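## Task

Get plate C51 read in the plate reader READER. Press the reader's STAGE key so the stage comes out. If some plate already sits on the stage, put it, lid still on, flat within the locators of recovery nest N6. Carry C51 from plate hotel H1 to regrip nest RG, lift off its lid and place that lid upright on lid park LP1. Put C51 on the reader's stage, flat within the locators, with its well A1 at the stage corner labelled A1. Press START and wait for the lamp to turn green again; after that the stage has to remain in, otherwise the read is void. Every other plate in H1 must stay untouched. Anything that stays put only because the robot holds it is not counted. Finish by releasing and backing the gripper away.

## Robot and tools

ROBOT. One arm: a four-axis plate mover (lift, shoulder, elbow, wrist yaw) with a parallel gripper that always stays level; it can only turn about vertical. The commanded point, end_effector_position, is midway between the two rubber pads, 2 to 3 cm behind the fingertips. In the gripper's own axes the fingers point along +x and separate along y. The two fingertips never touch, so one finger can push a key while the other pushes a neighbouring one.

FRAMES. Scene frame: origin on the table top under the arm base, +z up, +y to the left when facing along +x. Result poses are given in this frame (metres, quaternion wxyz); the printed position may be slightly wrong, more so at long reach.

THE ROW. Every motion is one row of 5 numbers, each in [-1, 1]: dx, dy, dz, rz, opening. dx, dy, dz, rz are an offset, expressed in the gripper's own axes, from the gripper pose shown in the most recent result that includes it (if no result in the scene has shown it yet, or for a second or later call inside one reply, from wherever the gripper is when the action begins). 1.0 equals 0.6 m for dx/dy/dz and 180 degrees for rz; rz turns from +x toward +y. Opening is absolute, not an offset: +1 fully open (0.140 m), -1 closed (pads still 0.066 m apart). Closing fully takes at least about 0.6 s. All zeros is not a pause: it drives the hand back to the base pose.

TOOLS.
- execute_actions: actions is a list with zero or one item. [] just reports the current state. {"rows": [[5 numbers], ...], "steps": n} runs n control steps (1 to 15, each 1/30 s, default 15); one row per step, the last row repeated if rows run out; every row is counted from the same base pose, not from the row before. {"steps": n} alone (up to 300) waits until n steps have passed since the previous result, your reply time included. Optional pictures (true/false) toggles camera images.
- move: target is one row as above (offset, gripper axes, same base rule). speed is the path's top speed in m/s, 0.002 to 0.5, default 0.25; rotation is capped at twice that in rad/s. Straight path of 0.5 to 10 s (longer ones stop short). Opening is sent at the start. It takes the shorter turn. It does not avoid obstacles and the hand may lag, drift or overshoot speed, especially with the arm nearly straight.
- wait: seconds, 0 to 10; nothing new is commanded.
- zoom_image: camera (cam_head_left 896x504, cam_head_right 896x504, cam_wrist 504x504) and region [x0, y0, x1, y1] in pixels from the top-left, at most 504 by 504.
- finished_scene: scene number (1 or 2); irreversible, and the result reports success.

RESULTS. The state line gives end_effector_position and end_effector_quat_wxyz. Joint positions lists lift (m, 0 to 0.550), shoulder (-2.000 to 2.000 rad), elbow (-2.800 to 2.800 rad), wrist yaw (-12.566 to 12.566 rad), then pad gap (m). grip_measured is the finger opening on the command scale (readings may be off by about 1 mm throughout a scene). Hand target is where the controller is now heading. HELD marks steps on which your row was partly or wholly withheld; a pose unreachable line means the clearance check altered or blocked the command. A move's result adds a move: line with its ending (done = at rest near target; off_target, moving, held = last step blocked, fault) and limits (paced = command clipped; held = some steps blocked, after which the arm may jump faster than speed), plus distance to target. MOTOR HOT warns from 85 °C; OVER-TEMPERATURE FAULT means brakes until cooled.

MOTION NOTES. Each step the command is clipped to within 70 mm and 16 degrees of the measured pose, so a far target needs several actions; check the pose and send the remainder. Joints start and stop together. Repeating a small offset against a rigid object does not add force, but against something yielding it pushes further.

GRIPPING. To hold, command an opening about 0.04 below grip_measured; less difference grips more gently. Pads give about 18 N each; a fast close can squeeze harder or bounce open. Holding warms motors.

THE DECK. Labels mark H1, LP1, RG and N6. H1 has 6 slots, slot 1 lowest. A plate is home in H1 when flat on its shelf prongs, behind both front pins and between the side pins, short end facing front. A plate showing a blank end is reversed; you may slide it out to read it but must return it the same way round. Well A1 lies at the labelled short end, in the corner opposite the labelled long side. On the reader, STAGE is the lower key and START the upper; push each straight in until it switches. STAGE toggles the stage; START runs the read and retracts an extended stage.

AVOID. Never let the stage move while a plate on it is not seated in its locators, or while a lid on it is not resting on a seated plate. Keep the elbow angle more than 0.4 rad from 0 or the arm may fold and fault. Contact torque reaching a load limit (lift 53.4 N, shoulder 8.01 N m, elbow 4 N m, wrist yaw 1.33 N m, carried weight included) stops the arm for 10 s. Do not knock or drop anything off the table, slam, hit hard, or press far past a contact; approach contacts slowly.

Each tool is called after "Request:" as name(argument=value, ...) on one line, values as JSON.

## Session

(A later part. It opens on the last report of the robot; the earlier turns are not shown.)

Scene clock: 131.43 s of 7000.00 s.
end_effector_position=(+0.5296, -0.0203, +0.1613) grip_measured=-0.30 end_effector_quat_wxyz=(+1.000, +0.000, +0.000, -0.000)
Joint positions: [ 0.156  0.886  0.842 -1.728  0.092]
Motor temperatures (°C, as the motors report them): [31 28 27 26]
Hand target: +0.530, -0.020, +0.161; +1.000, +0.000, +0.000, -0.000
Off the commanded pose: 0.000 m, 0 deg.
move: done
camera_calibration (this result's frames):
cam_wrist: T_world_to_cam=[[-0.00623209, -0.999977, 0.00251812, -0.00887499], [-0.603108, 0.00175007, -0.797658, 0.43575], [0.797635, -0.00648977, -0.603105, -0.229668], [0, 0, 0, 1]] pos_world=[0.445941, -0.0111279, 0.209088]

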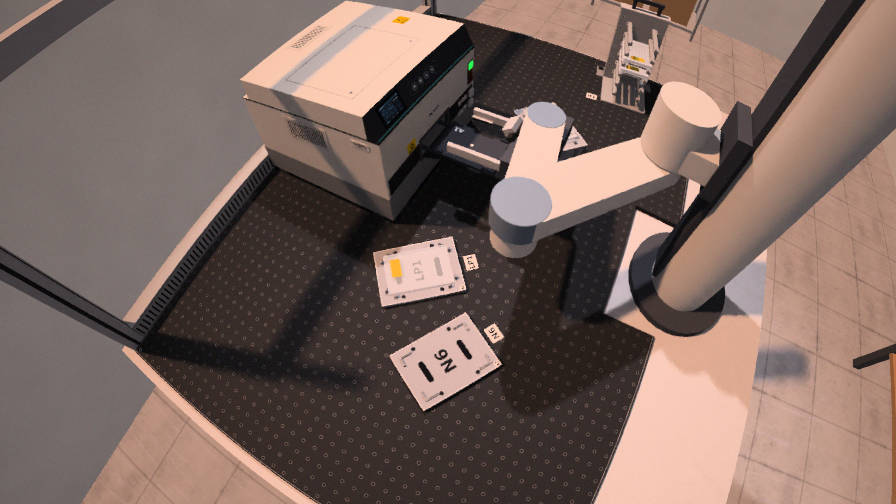

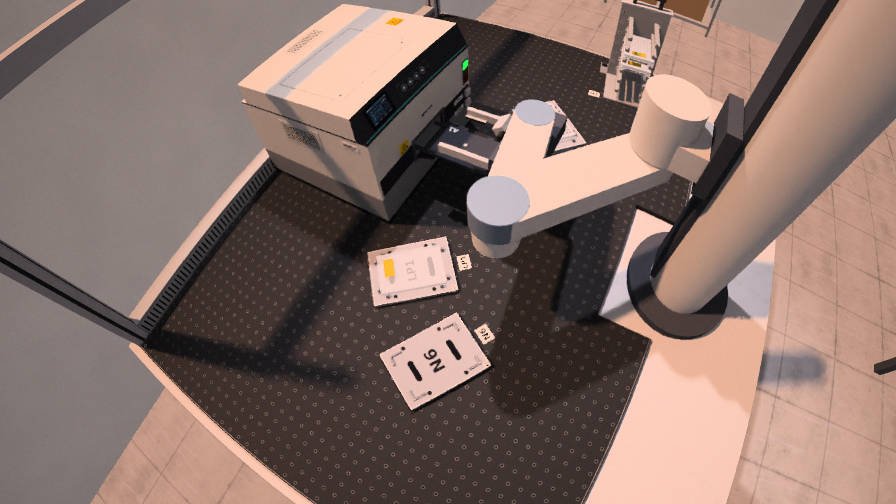

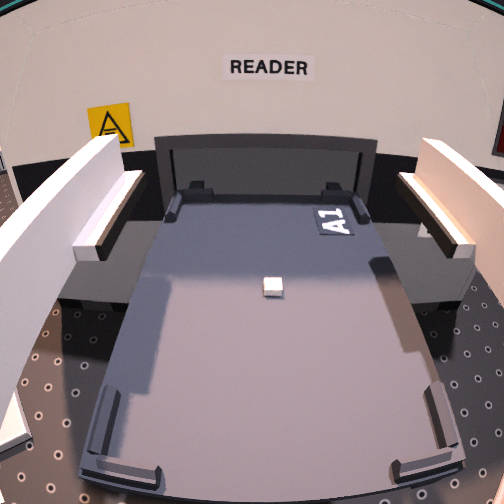

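Request:
move(target=[-0.1943,-0.3373,0,-0.2325,-0.3])

Request:
move(target=[0,0,-0.1395,0,-0.4], speed=0.08)

Request:
move(target=[0,0,0,0,-0.53])

Request:
move(target=[0,0,0.12,0,-0.53], speed=0.08)

Scene clock: 136.60 s of 7000.00 s.
end_effector_position=(+0.4127, -0.2226, +0.1613) grip_measured=-0.30 end_effector_quat_wxyz=(+0.934, +0.000, +0.000, -0.358)
Joint positions: [ 0.156  0.242  0.715 -1.688  0.092]
Motor temperatures (°C, as the motors report them): [31 28 27 26]
Hand target: +0.413, -0.223, +0.161; +0.934, +0.000, +0.000, -0.357
Off the commanded pose: 0.000 m, 0 deg.
After step 90, 0.33 s passed at rest.
move: done
camera_calibration (this result's frames):
cam_wrist: T_world_to_cam=[[-0.67198, -0.740565, 0.00251812, 0.120608], [-0.447992, 0.40379, -0.797658, 0.391075], [0.589701, -0.537138, -0.603105, -0.170044], [0, 0, 0, 1]] pos_world=[0.35652, -0.159931, 0.209086]

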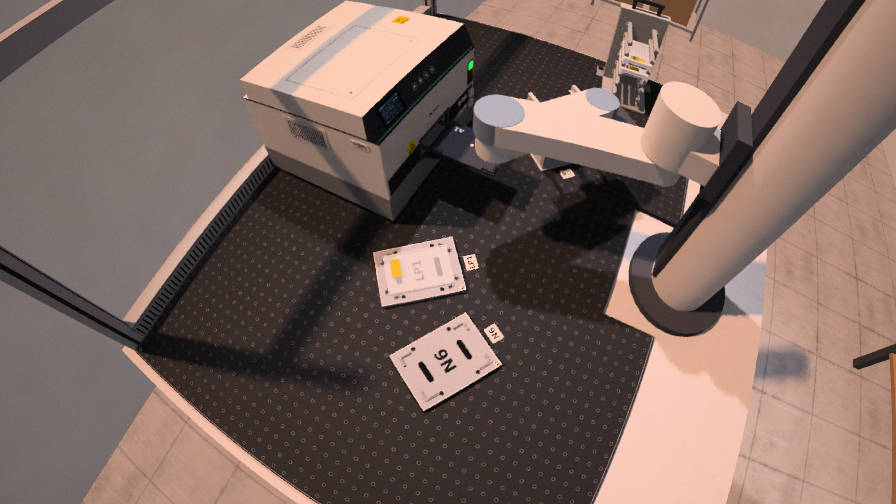

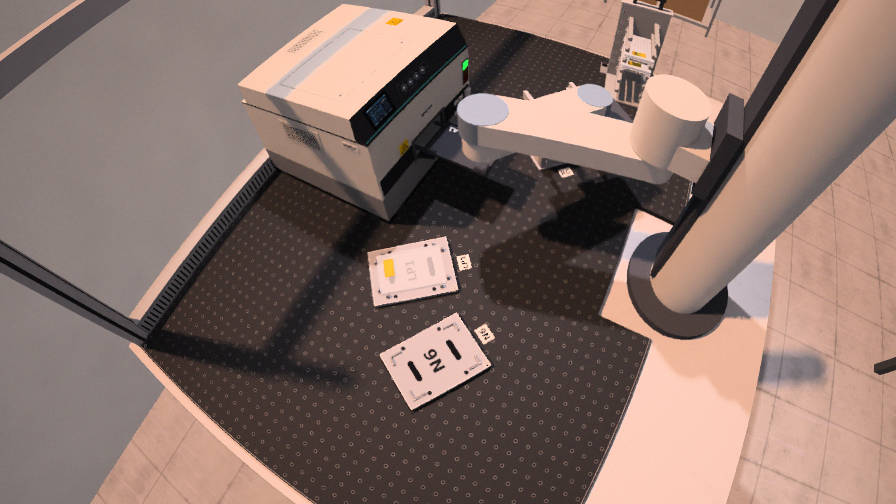

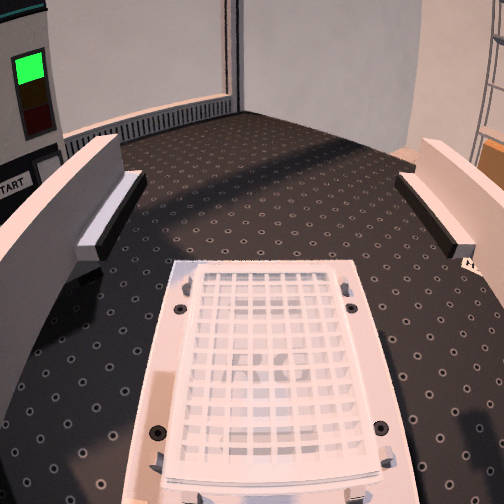

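Scene clock: 137.93 s of 7000.00 s.
end_effector_position=(+0.4127, -0.2226, +0.0775) grip_measured=-0.40 end_effector_quat_wxyz=(+0.934, +0.000, +0.000, -0.358)
Joint positions: [ 0.073  0.242  0.715 -1.688  0.088]
Motor temperatures (°C, as the motors report them): [31 28 27 26]
Hand target: +0.413, -0.223, +0.078; +0.934, +0.000, +0.000, -0.358
Off the commanded pose: 0.000 m, 0 deg.
move: done
camera_calibration (this result's frames):
cam_wrist: T_world_to_cam=[[-0.672011, -0.740537, 0.00251812, 0.120829], [-0.447975, 0.403808, -0.797658, 0.324276], [0.589678, -0.537162, -0.603105, -0.220536], [0, 0, 0, 1]] pos_world=[0.356512, -0.15993, 0.12535]

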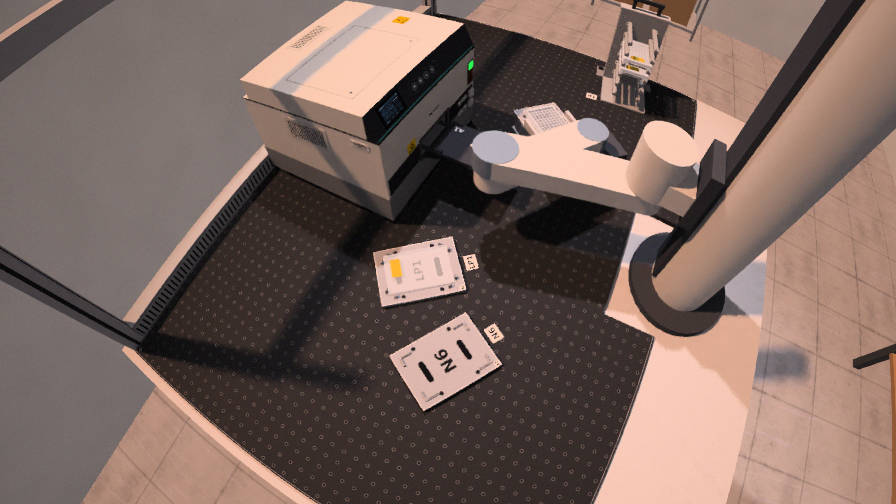

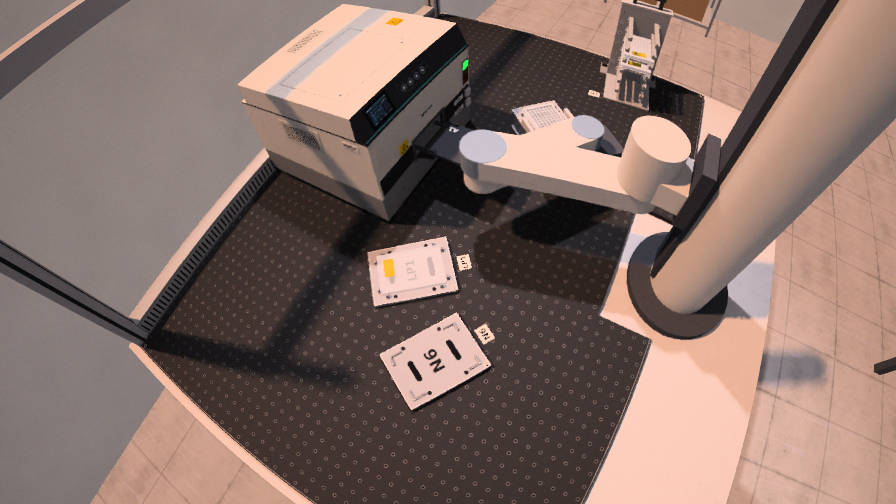

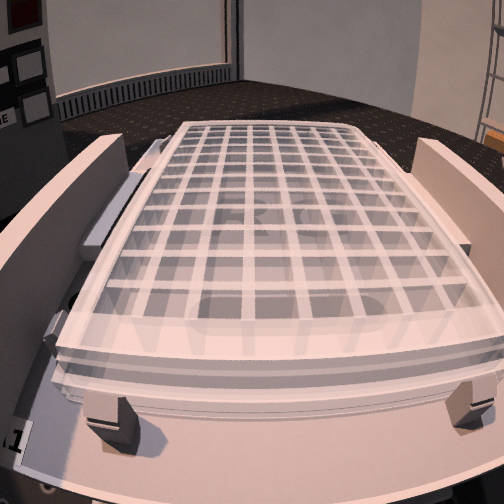

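Scene clock: 138.43 s of 7000.00 s.
end_effector_position=(+0.4127, -0.2226, +0.0775) grip_measured=-0.49 end_effector_quat_wxyz=(+0.934, +0.000, +0.000, -0.358)
Joint positions: [ 0.073  0.242  0.715 -1.688  0.085]
Motor temperatures (°C, as the motors report them): [31 28 27 26]
Hand target: +0.413, -0.223, +0.078; +0.934, +0.000, +0.000, -0.358
Off the commanded pose: 0.000 m, 0 deg.
move: done
camera_calibration (this result's frames):
cam_wrist: T_world_to_cam=[[-0.672016, -0.740532, 0.00251812, 0.120832], [-0.447972, 0.403812, -0.797658, 0.324276], [0.589674, -0.537167, -0.603105, -0.220536], [0, 0, 0, 1]] pos_world=[0.356511, -0.159931, 0.12535]

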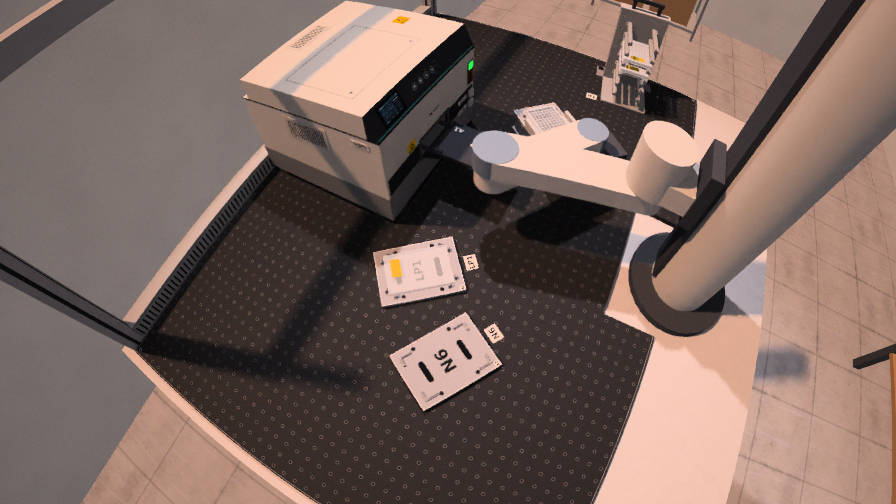

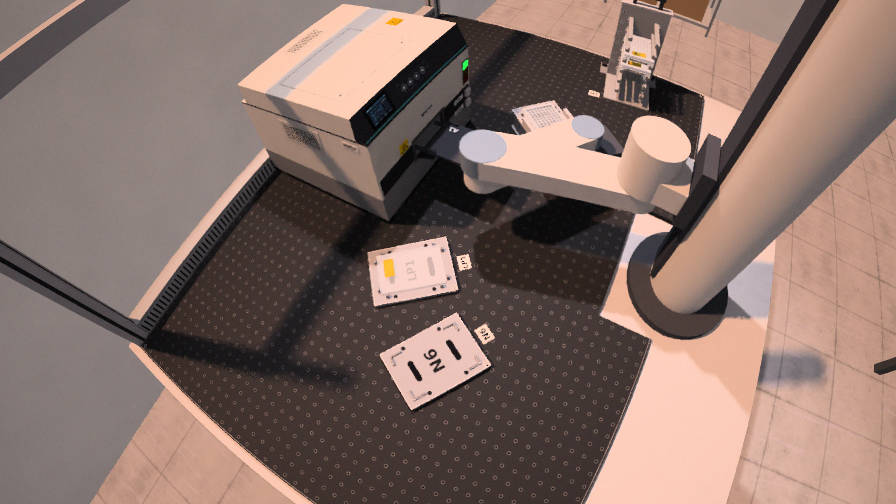

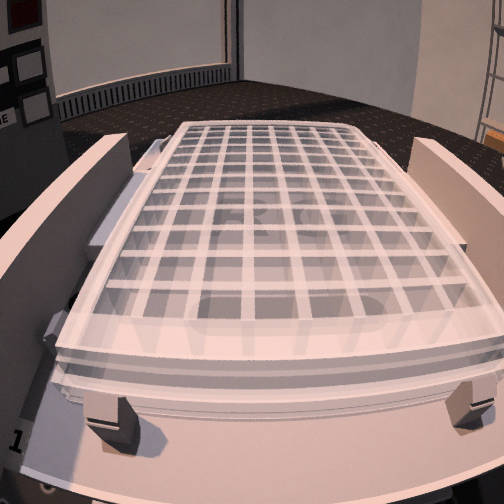

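Scene clock: 139.60 s of 7000.00 s.
end_effector_position=(+0.4127, -0.2226, +0.1496) grip_measured=-0.49 end_effector_quat_wxyz=(+0.934, +0.000, +0.000, -0.358)
Joint positions: [ 0.145  0.242  0.715 -1.688  0.085]
Motor temperatures (°C, as the motors report them): [31 28 26 26]
Hand target: +0.413, -0.223, +0.150; +0.934, +0.000, +0.000, -0.358
Off the commanded pose: 0.000 m, 0 deg.
move: done
camera_calibration (this result's frames):
cam_wrist: T_world_to_cam=[[-0.671987, -0.740558, 0.00251812, 0.12064], [-0.447987, 0.403794, -0.797658, 0.381733], [0.589695, -0.537144, -0.603105, -0.177108], [0, 0, 0, 1]] pos_world=[0.356519, -0.159933, 0.197374]

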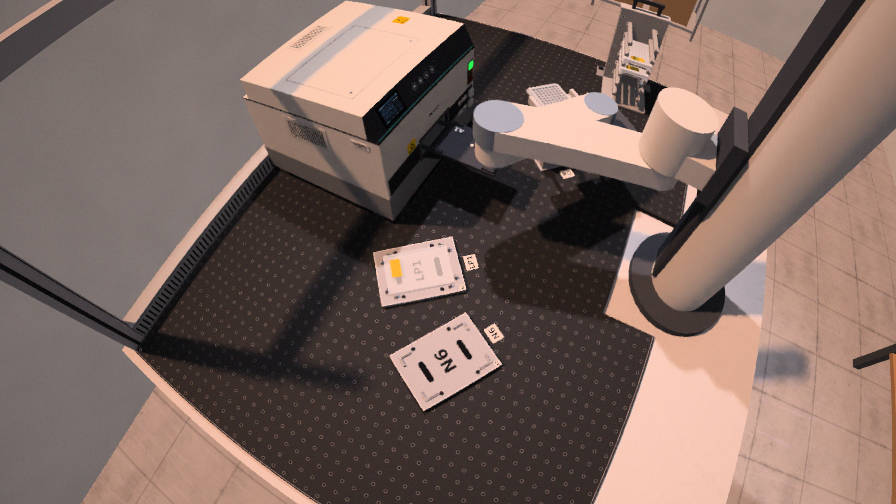

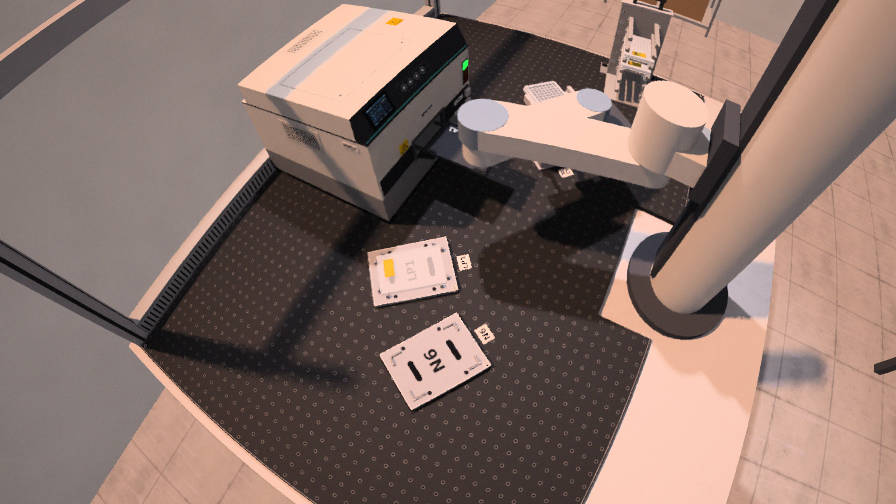

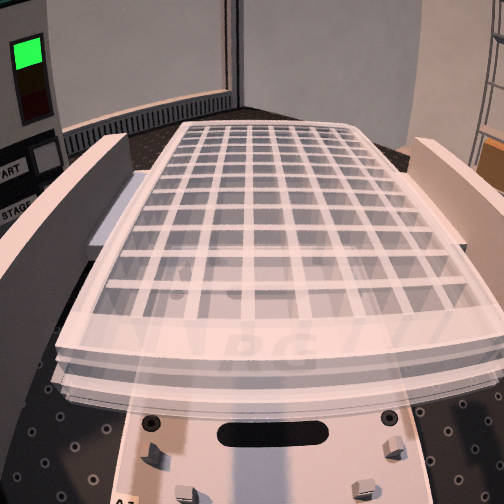

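Request:
move(target=[-0.08,0.3819,-0.018,0.2295,-0.53], speed=0.15)

Scene clock: 146.30 s of 7000.00 s.
end_effector_position=(+0.5302, -0.0199, +0.1388) grip_measured=-0.49 end_effector_quat_wxyz=(+1.000, +0.000, +0.000, -0.005)
Joint positions: [ 0.134  0.893  0.844 -1.747  0.085]
Motor temperatures (°C, as the motors report them): [31 28 26 26]
Hand target: +0.530, -0.020, +0.139; +1.000, +0.000, +0.000, -0.005
Off the commanded pose: 0.000 m, 0 deg.
After step 90, 1.00 s passed at rest.
move: done
camera_calibration (this result's frames):
cam_wrist: T_world_to_cam=[[-0.0154645, -0.999877, 0.00251812, -0.00355322], [-0.603066, 0.00731844, -0.797658, 0.418242], [0.797541, -0.013854, -0.603105, -0.243753], [0, 0, 0, 1]] pos_world=[0.446576, -0.00999062, 0.186614]

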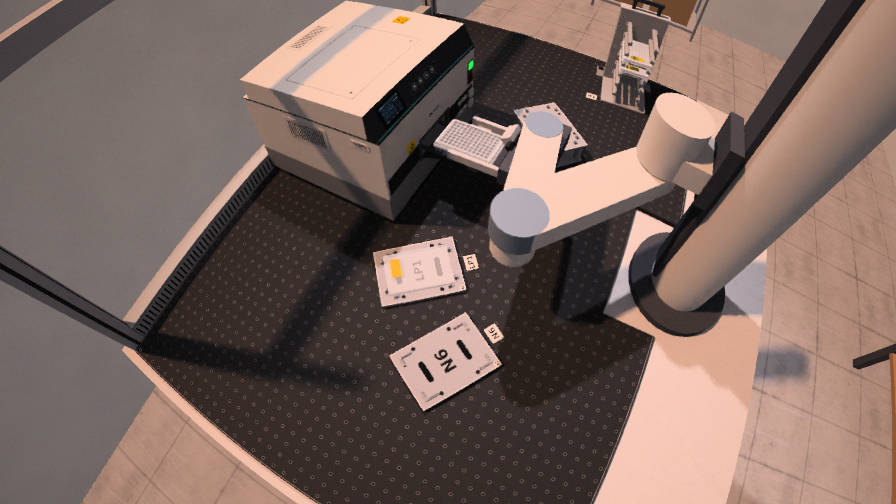

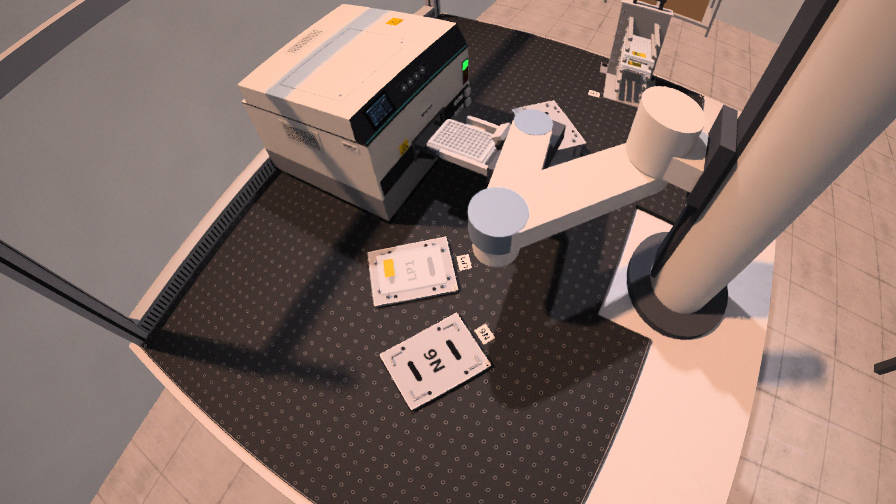

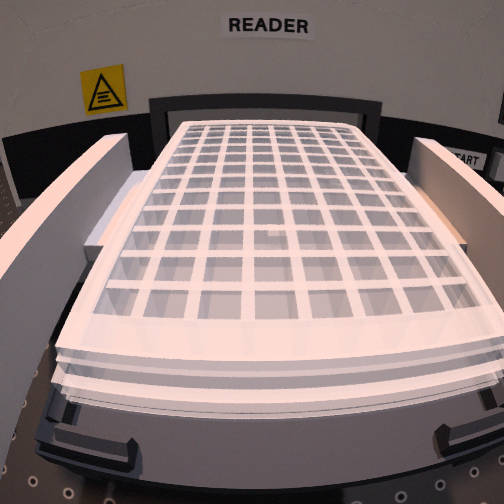

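Request:
move(target=[-0.002,0,-0.013,0,-0.53], speed=0.008)

Scene clock: 149.87 s of 7000.00 s.
end_effector_position=(+0.5296, -0.0197, +0.1319) grip_measured=-0.49 end_effector_quat_wxyz=(+1.000, +0.000, +0.000, -0.005)
Joint positions: [ 0.127  0.894  0.841 -1.745  0.085]
Motor temperatures (°C, as the motors report them): [31 28 27 26]
Hand target: +0.529, -0.020, +0.131; +1.000, +0.000, +0.000, -0.005
Off the commanded pose: 0.001 m, 0 deg.
move: done
camera_calibration (this result's frames):
cam_wrist: T_world_to_cam=[[-0.0146209, -0.99989, 0.00251812, -0.00374902], [-0.603072, 0.00680961, -0.797658, 0.412361], [0.797553, -0.0131811, -0.603105, -0.247499], [0, 0, 0, 1]] pos_world=[0.446022, -0.00981893, 0.179664]

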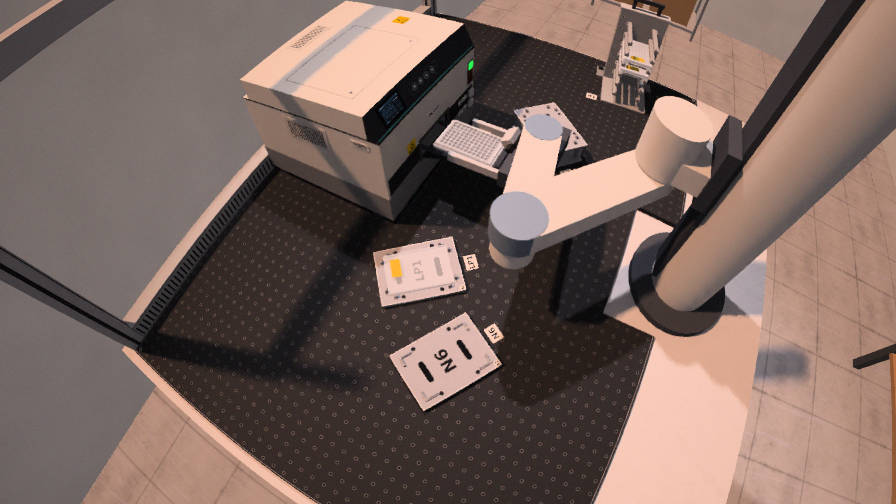

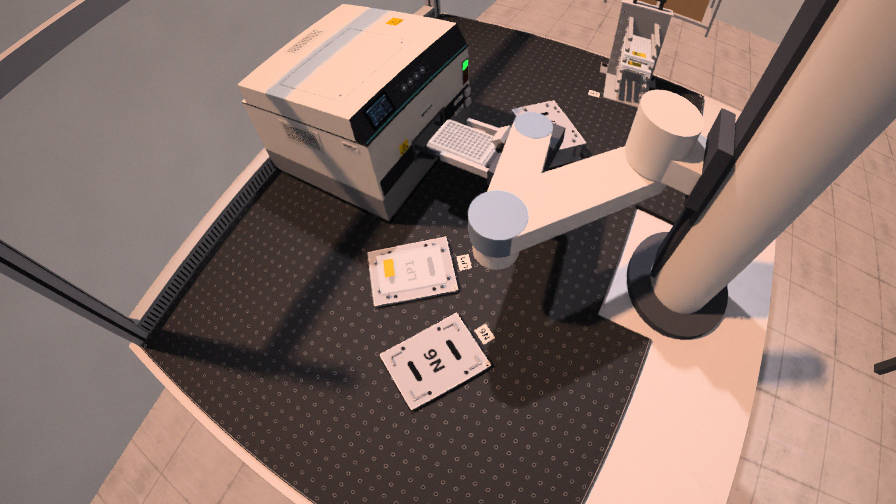

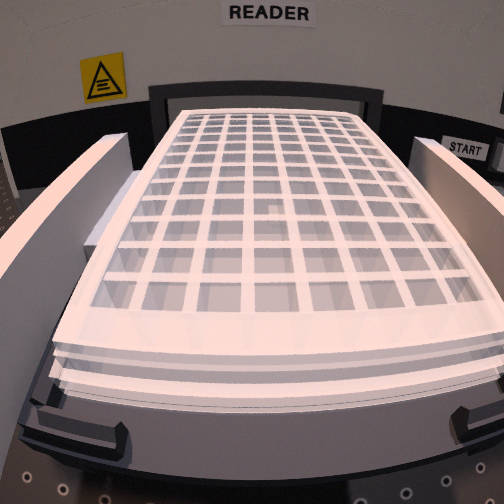

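Request:
move(target=[-0.005,0,0.003,0,-0.53], speed=0.005)

Request:
move(target=[0,0,-0.005,0,-0.53], speed=0.005)

Request:
move(target=[0,0,0,0,-0.38])

Request:
move(target=[0,0,0.06,0,-0.38], speed=0.05)

Scene clock: 155.13 s of 7000.00 s.
end_effector_position=(+0.5268, -0.0195, +0.1336) grip_measured=-0.49 end_effector_quat_wxyz=(+1.000, +0.000, +0.000, -0.004)
Joint positions: [ 0.129  0.897  0.829 -1.734  0.085]
Motor temperatures (°C, as the motors report them): [30 28 27 26]
Hand target: +0.527, -0.020, +0.134; +1.000, +0.000, +0.000, -0.005
Off the commanded pose: 0.000 m, 0 deg.
After step 90, 1.33 s passed at rest.
move: done
camera_calibration (this result's frames):
cam_wrist: T_world_to_cam=[[-0.0134021, -0.999907, 0.00251812, -0.00419257], [-0.60308, 0.00607452, -0.797658, 0.412033], [0.797568, -0.0122089, -0.603105, -0.244145], [0, 0, 0, 1]] pos_world=[0.443155, -0.00967582, 0.181427]

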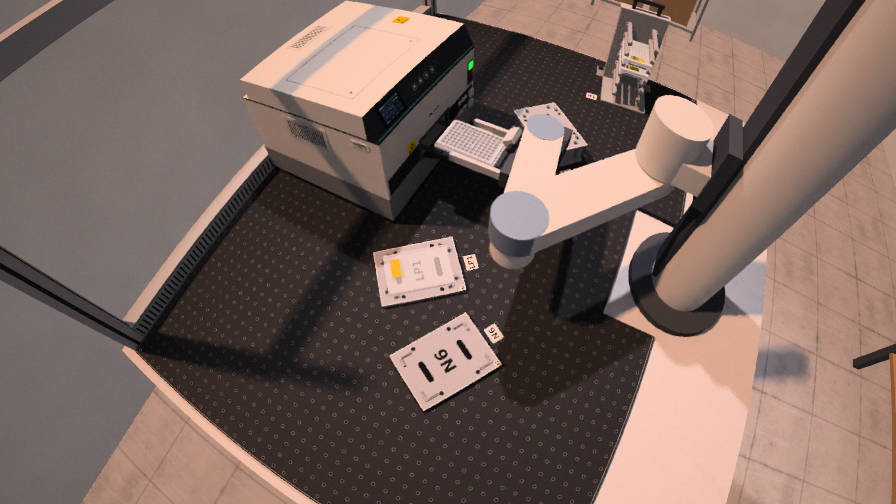

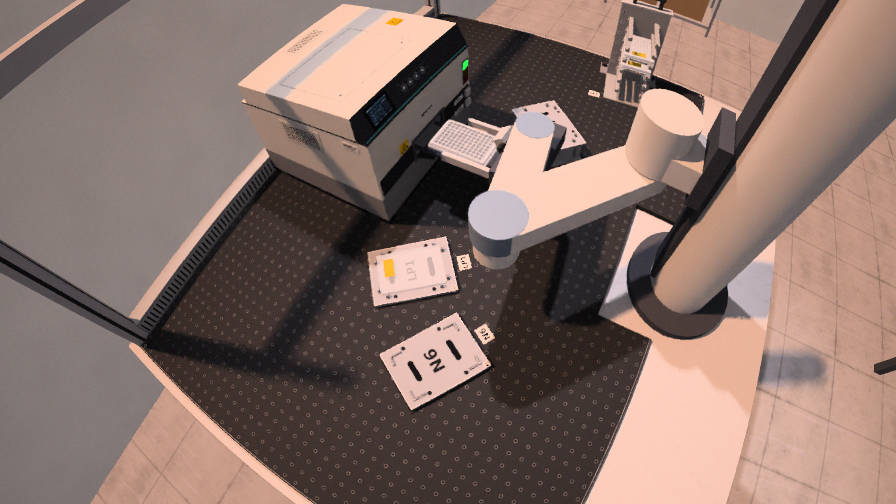

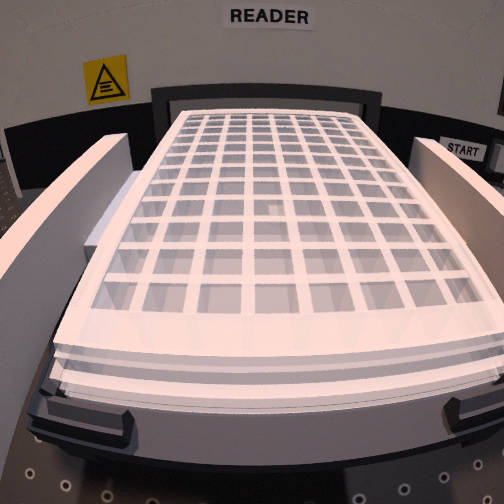

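Scene clock: 155.97 s of 7000.00 s.
end_effector_position=(+0.5268, -0.0194, +0.1314) grip_measured=-0.49 end_effector_quat_wxyz=(+1.000, +0.000, +0.000, -0.004)
Joint positions: [ 0.126  0.897  0.829 -1.733  0.085]
Motor temperatures (°C, as the motors report them): [30 28 27 26]
Hand target: +0.527, -0.019, +0.131; +1.000, +0.000, +0.000, -0.004
Off the commanded pose: 0.001 m, 0 deg.
move: done
camera_calibration (this result's frames):
cam_wrist: T_world_to_cam=[[-0.0131166, -0.999911, 0.00251812, -0.00428276], [-0.603082, 0.00590228, -0.797658, 0.410212], [0.797572, -0.0119811, -0.603105, -0.245476], [0, 0, 0, 1]] pos_world=[0.44312, -0.00964466, 0.179172]

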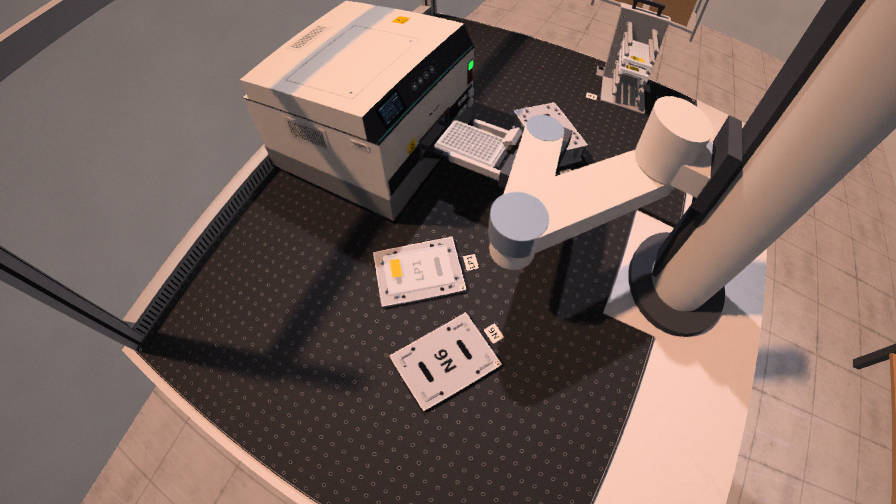

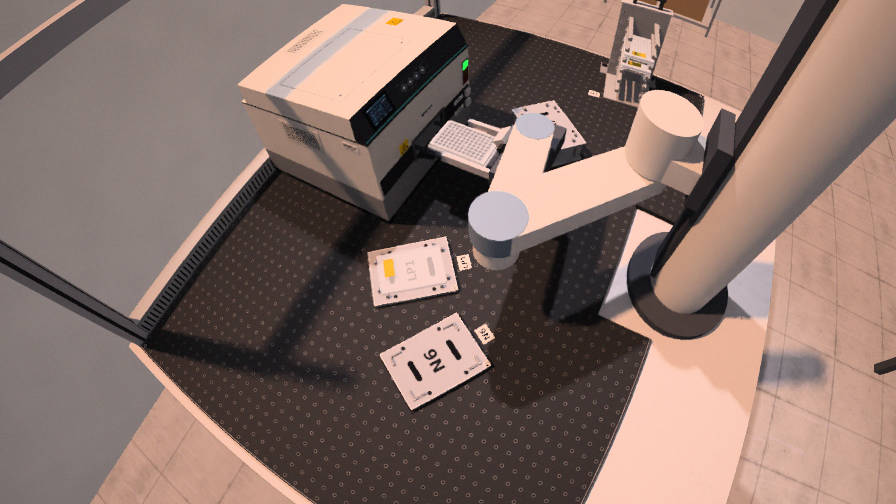

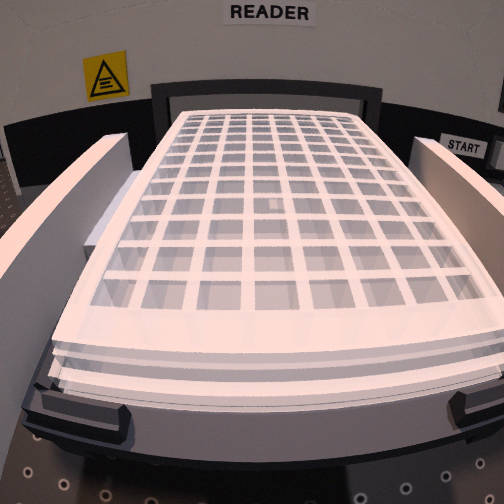

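Scene clock: 156.47 s of 7000.00 s.
end_effector_position=(+0.5267, -0.0194, +0.1314) grip_measured=-0.38 end_effector_quat_wxyz=(+1.000, +0.000, +0.000, -0.004)
Joint positions: [ 0.126  0.897  0.829 -1.733  0.089]
Motor temperatures (°C, as the motors report them): [30 28 27 26]
Hand target: +0.527, -0.019, +0.131; +1.000, +0.000, +0.000, -0.004
Off the commanded pose: 0.000 m, 0 deg.
move: done
camera_calibration (this result's frames):
cam_wrist: T_world_to_cam=[[-0.0131743, -0.99991, 0.00251812, -0.00426261], [-0.603081, 0.00593712, -0.797658, 0.410229], [0.797571, -0.0120272, -0.603105, -0.24544], [0, 0, 0, 1]] pos_world=[0.443101, -0.00964977, 0.179206]

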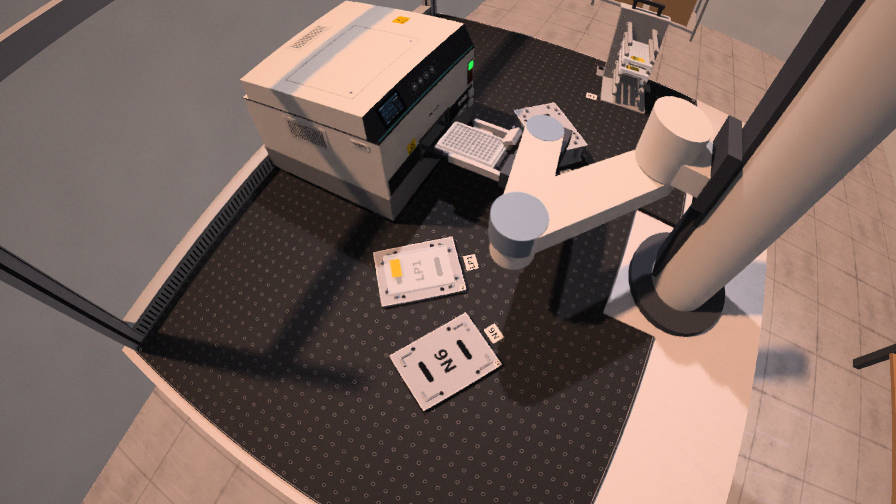

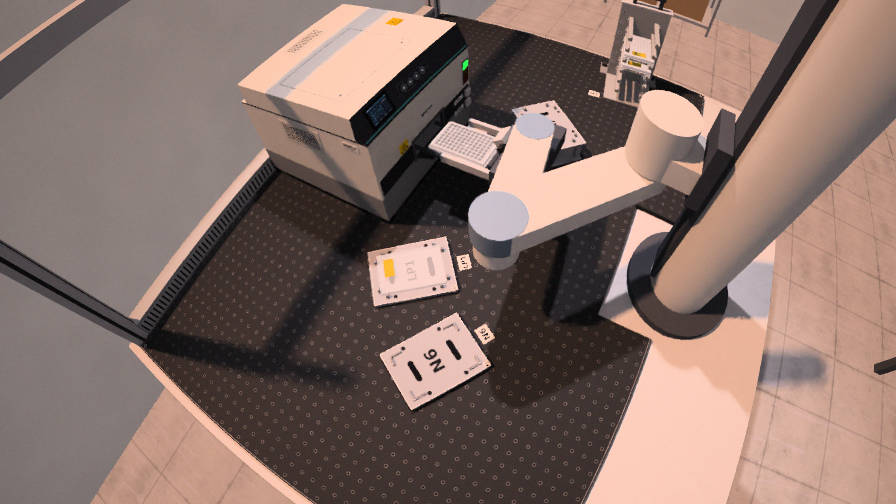

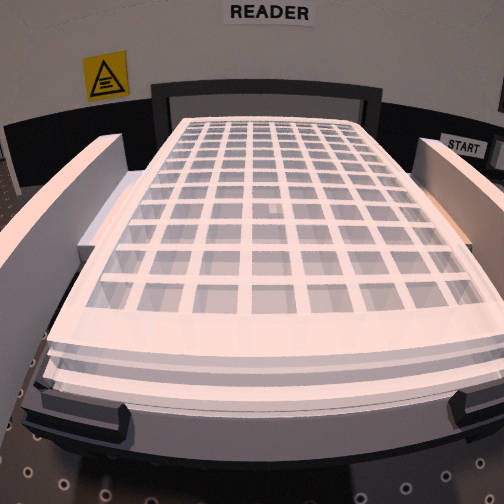

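Scene clock: 157.47 s of 7000.00 s.
end_effector_position=(+0.5267, -0.0194, +0.1674) grip_measured=-0.38 end_effector_quat_wxyz=(+1.000, +0.000, +0.000, -0.004)
Joint positions: [ 0.162  0.897  0.829 -1.733  0.089]
Motor temperatures (°C, as the motors report them): [30 28 27 26]
Hand target: +0.527, -0.019, +0.167; +1.000, +0.000, +0.000, -0.004
Off the commanded pose: 0.000 m, 0 deg.
move: done
camera_calibration (this result's frames):
cam_wrist: T_world_to_cam=[[-0.0131668, -0.99991, 0.00251812, -0.00435589], [-0.603081, 0.00593258, -0.797658, 0.438973], [0.797571, -0.0120212, -0.603105, -0.223708], [0, 0, 0, 1]] pos_world=[0.443102, -0.00964899, 0.215242]

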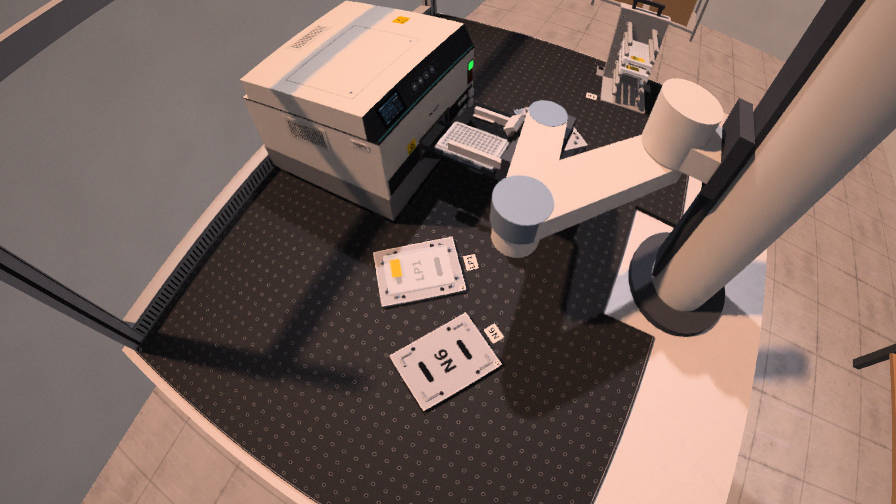

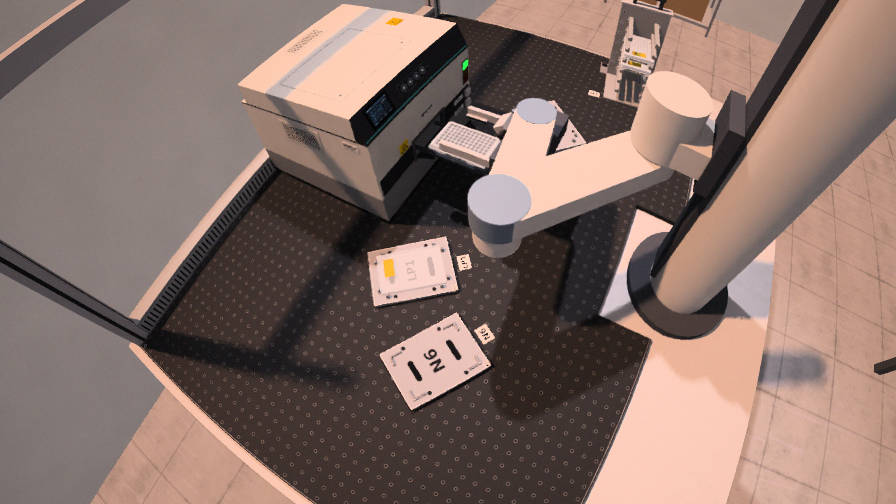

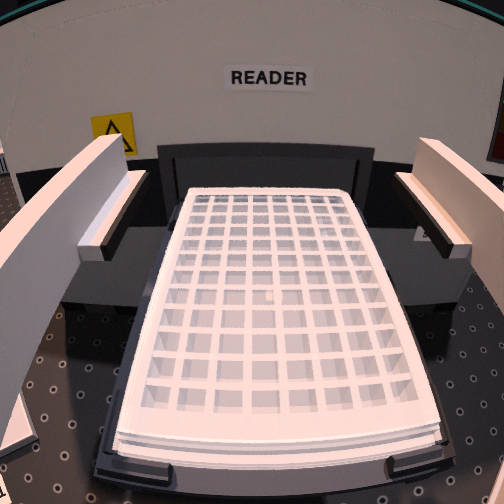

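Request:
move(target=[0.07,-0.354,0,0.0025,-1])

Request:
move(target=[0,0,-0.075,0,-1], speed=0.1)

Scene clock: 161.40 s of 7000.00 s.
end_effector_position=(+0.5669, -0.2322, +0.1674) grip_measured=-1.00 end_effector_quat_wxyz=(+1.000, +0.000, +0.000, +0.000)
Joint positions: [ 0.162  0.022  1.432 -1.453  0.066]
Motor temperatures (°C, as the motors report them): [30 28 27 26]
Hand target: +0.567, -0.232, +0.167; +1.000, +0.000, +0.000, +0.000
Off the commanded pose: 0.000 m, 0 deg.
move: done
camera_calibration (this result's frames):
cam_wrist: T_world_to_cam=[[-0.00517916, -0.999983, 0.00251812, -0.221172], [-0.60311, 0.00111503, -0.797658, 0.463339], [0.797642, -0.0056499, -0.603105, -0.256828], [0, 0, 0, 1]] pos_world=[0.483156, -0.223136, 0.215248]

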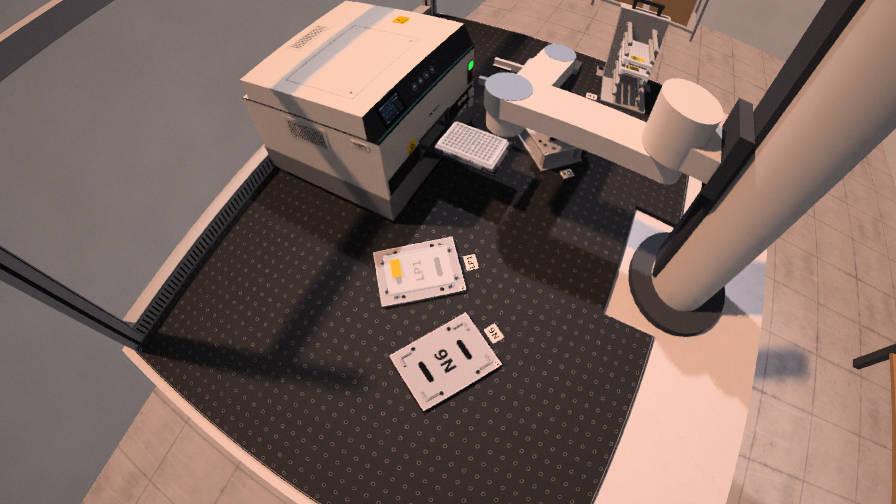

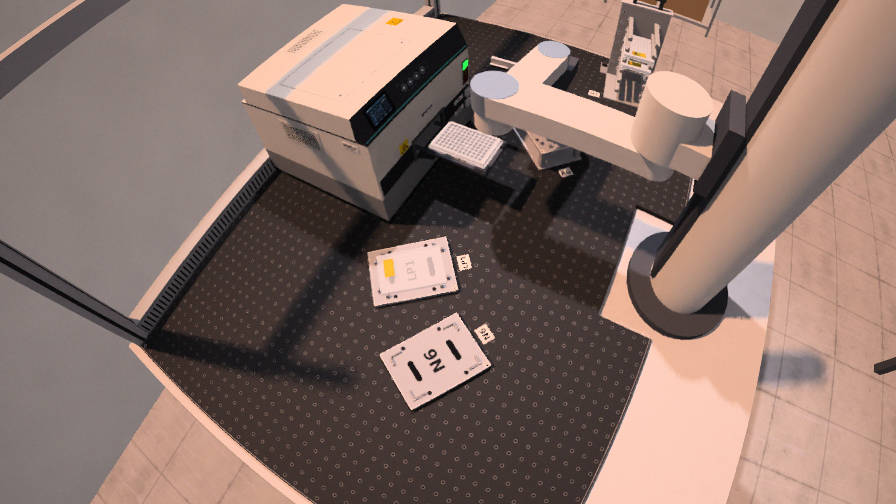

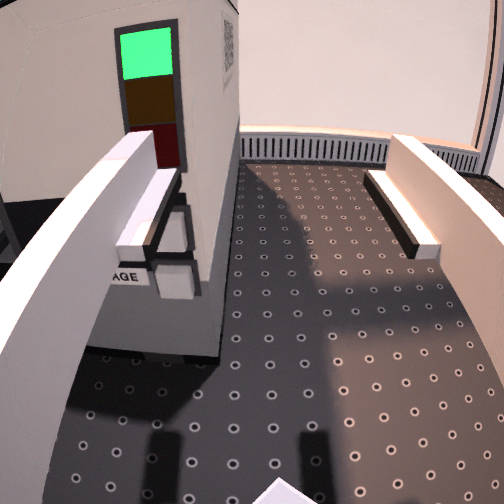

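Scene clock: 162.13 s of 7000.00 s.
end_effector_position=(+0.5669, -0.2322, +0.1224) grip_measured=-1.00 end_effector_quat_wxyz=(+1.000, +0.000, +0.000, +0.000)
Joint positions: [ 0.117  0.022  1.432 -1.453  0.066]
Motor temperatures (°C, as the motors report them): [30 28 27 26]
Hand target: +0.567, -0.232, +0.122; +1.000, +0.000, +0.000, +0.000
Off the commanded pose: 0.000 m, 0 deg.
move: done
camera_calibration (this result's frames):
cam_wrist: T_world_to_cam=[[-0.00523804, -0.999983, 0.00251812, -0.221034], [-0.60311, 0.00115053, -0.797658, 0.427416], [0.797641, -0.00569686, -0.603105, -0.28399], [0, 0, 0, 1]] pos_world=[0.483143, -0.22314, 0.170212]

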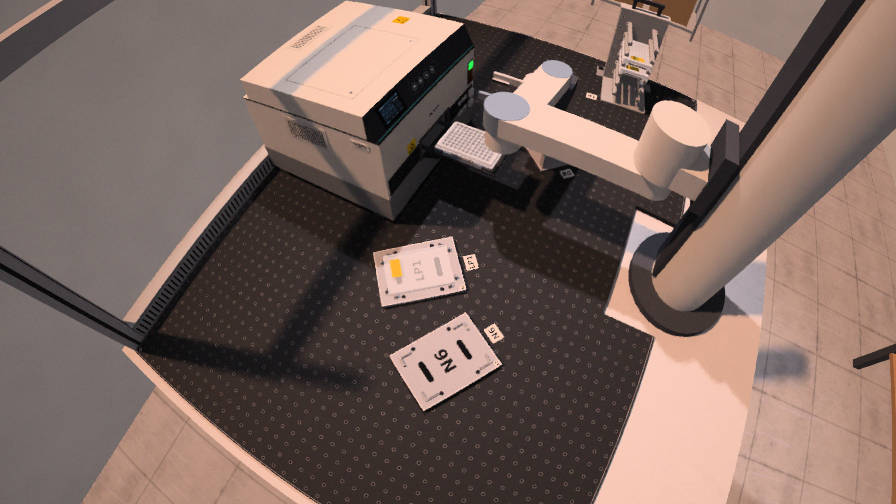

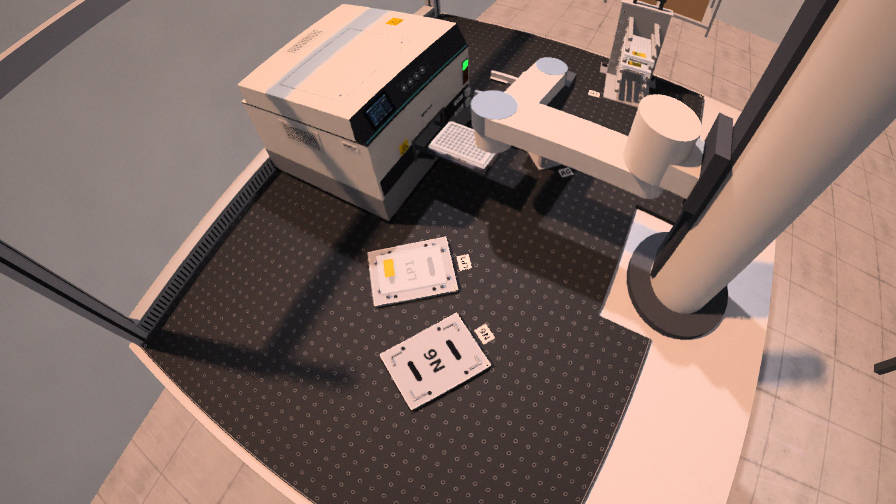

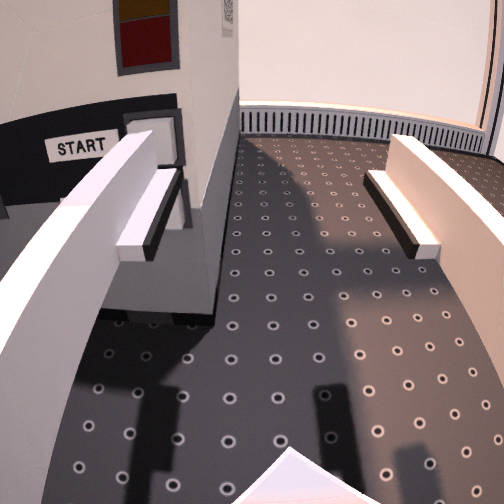

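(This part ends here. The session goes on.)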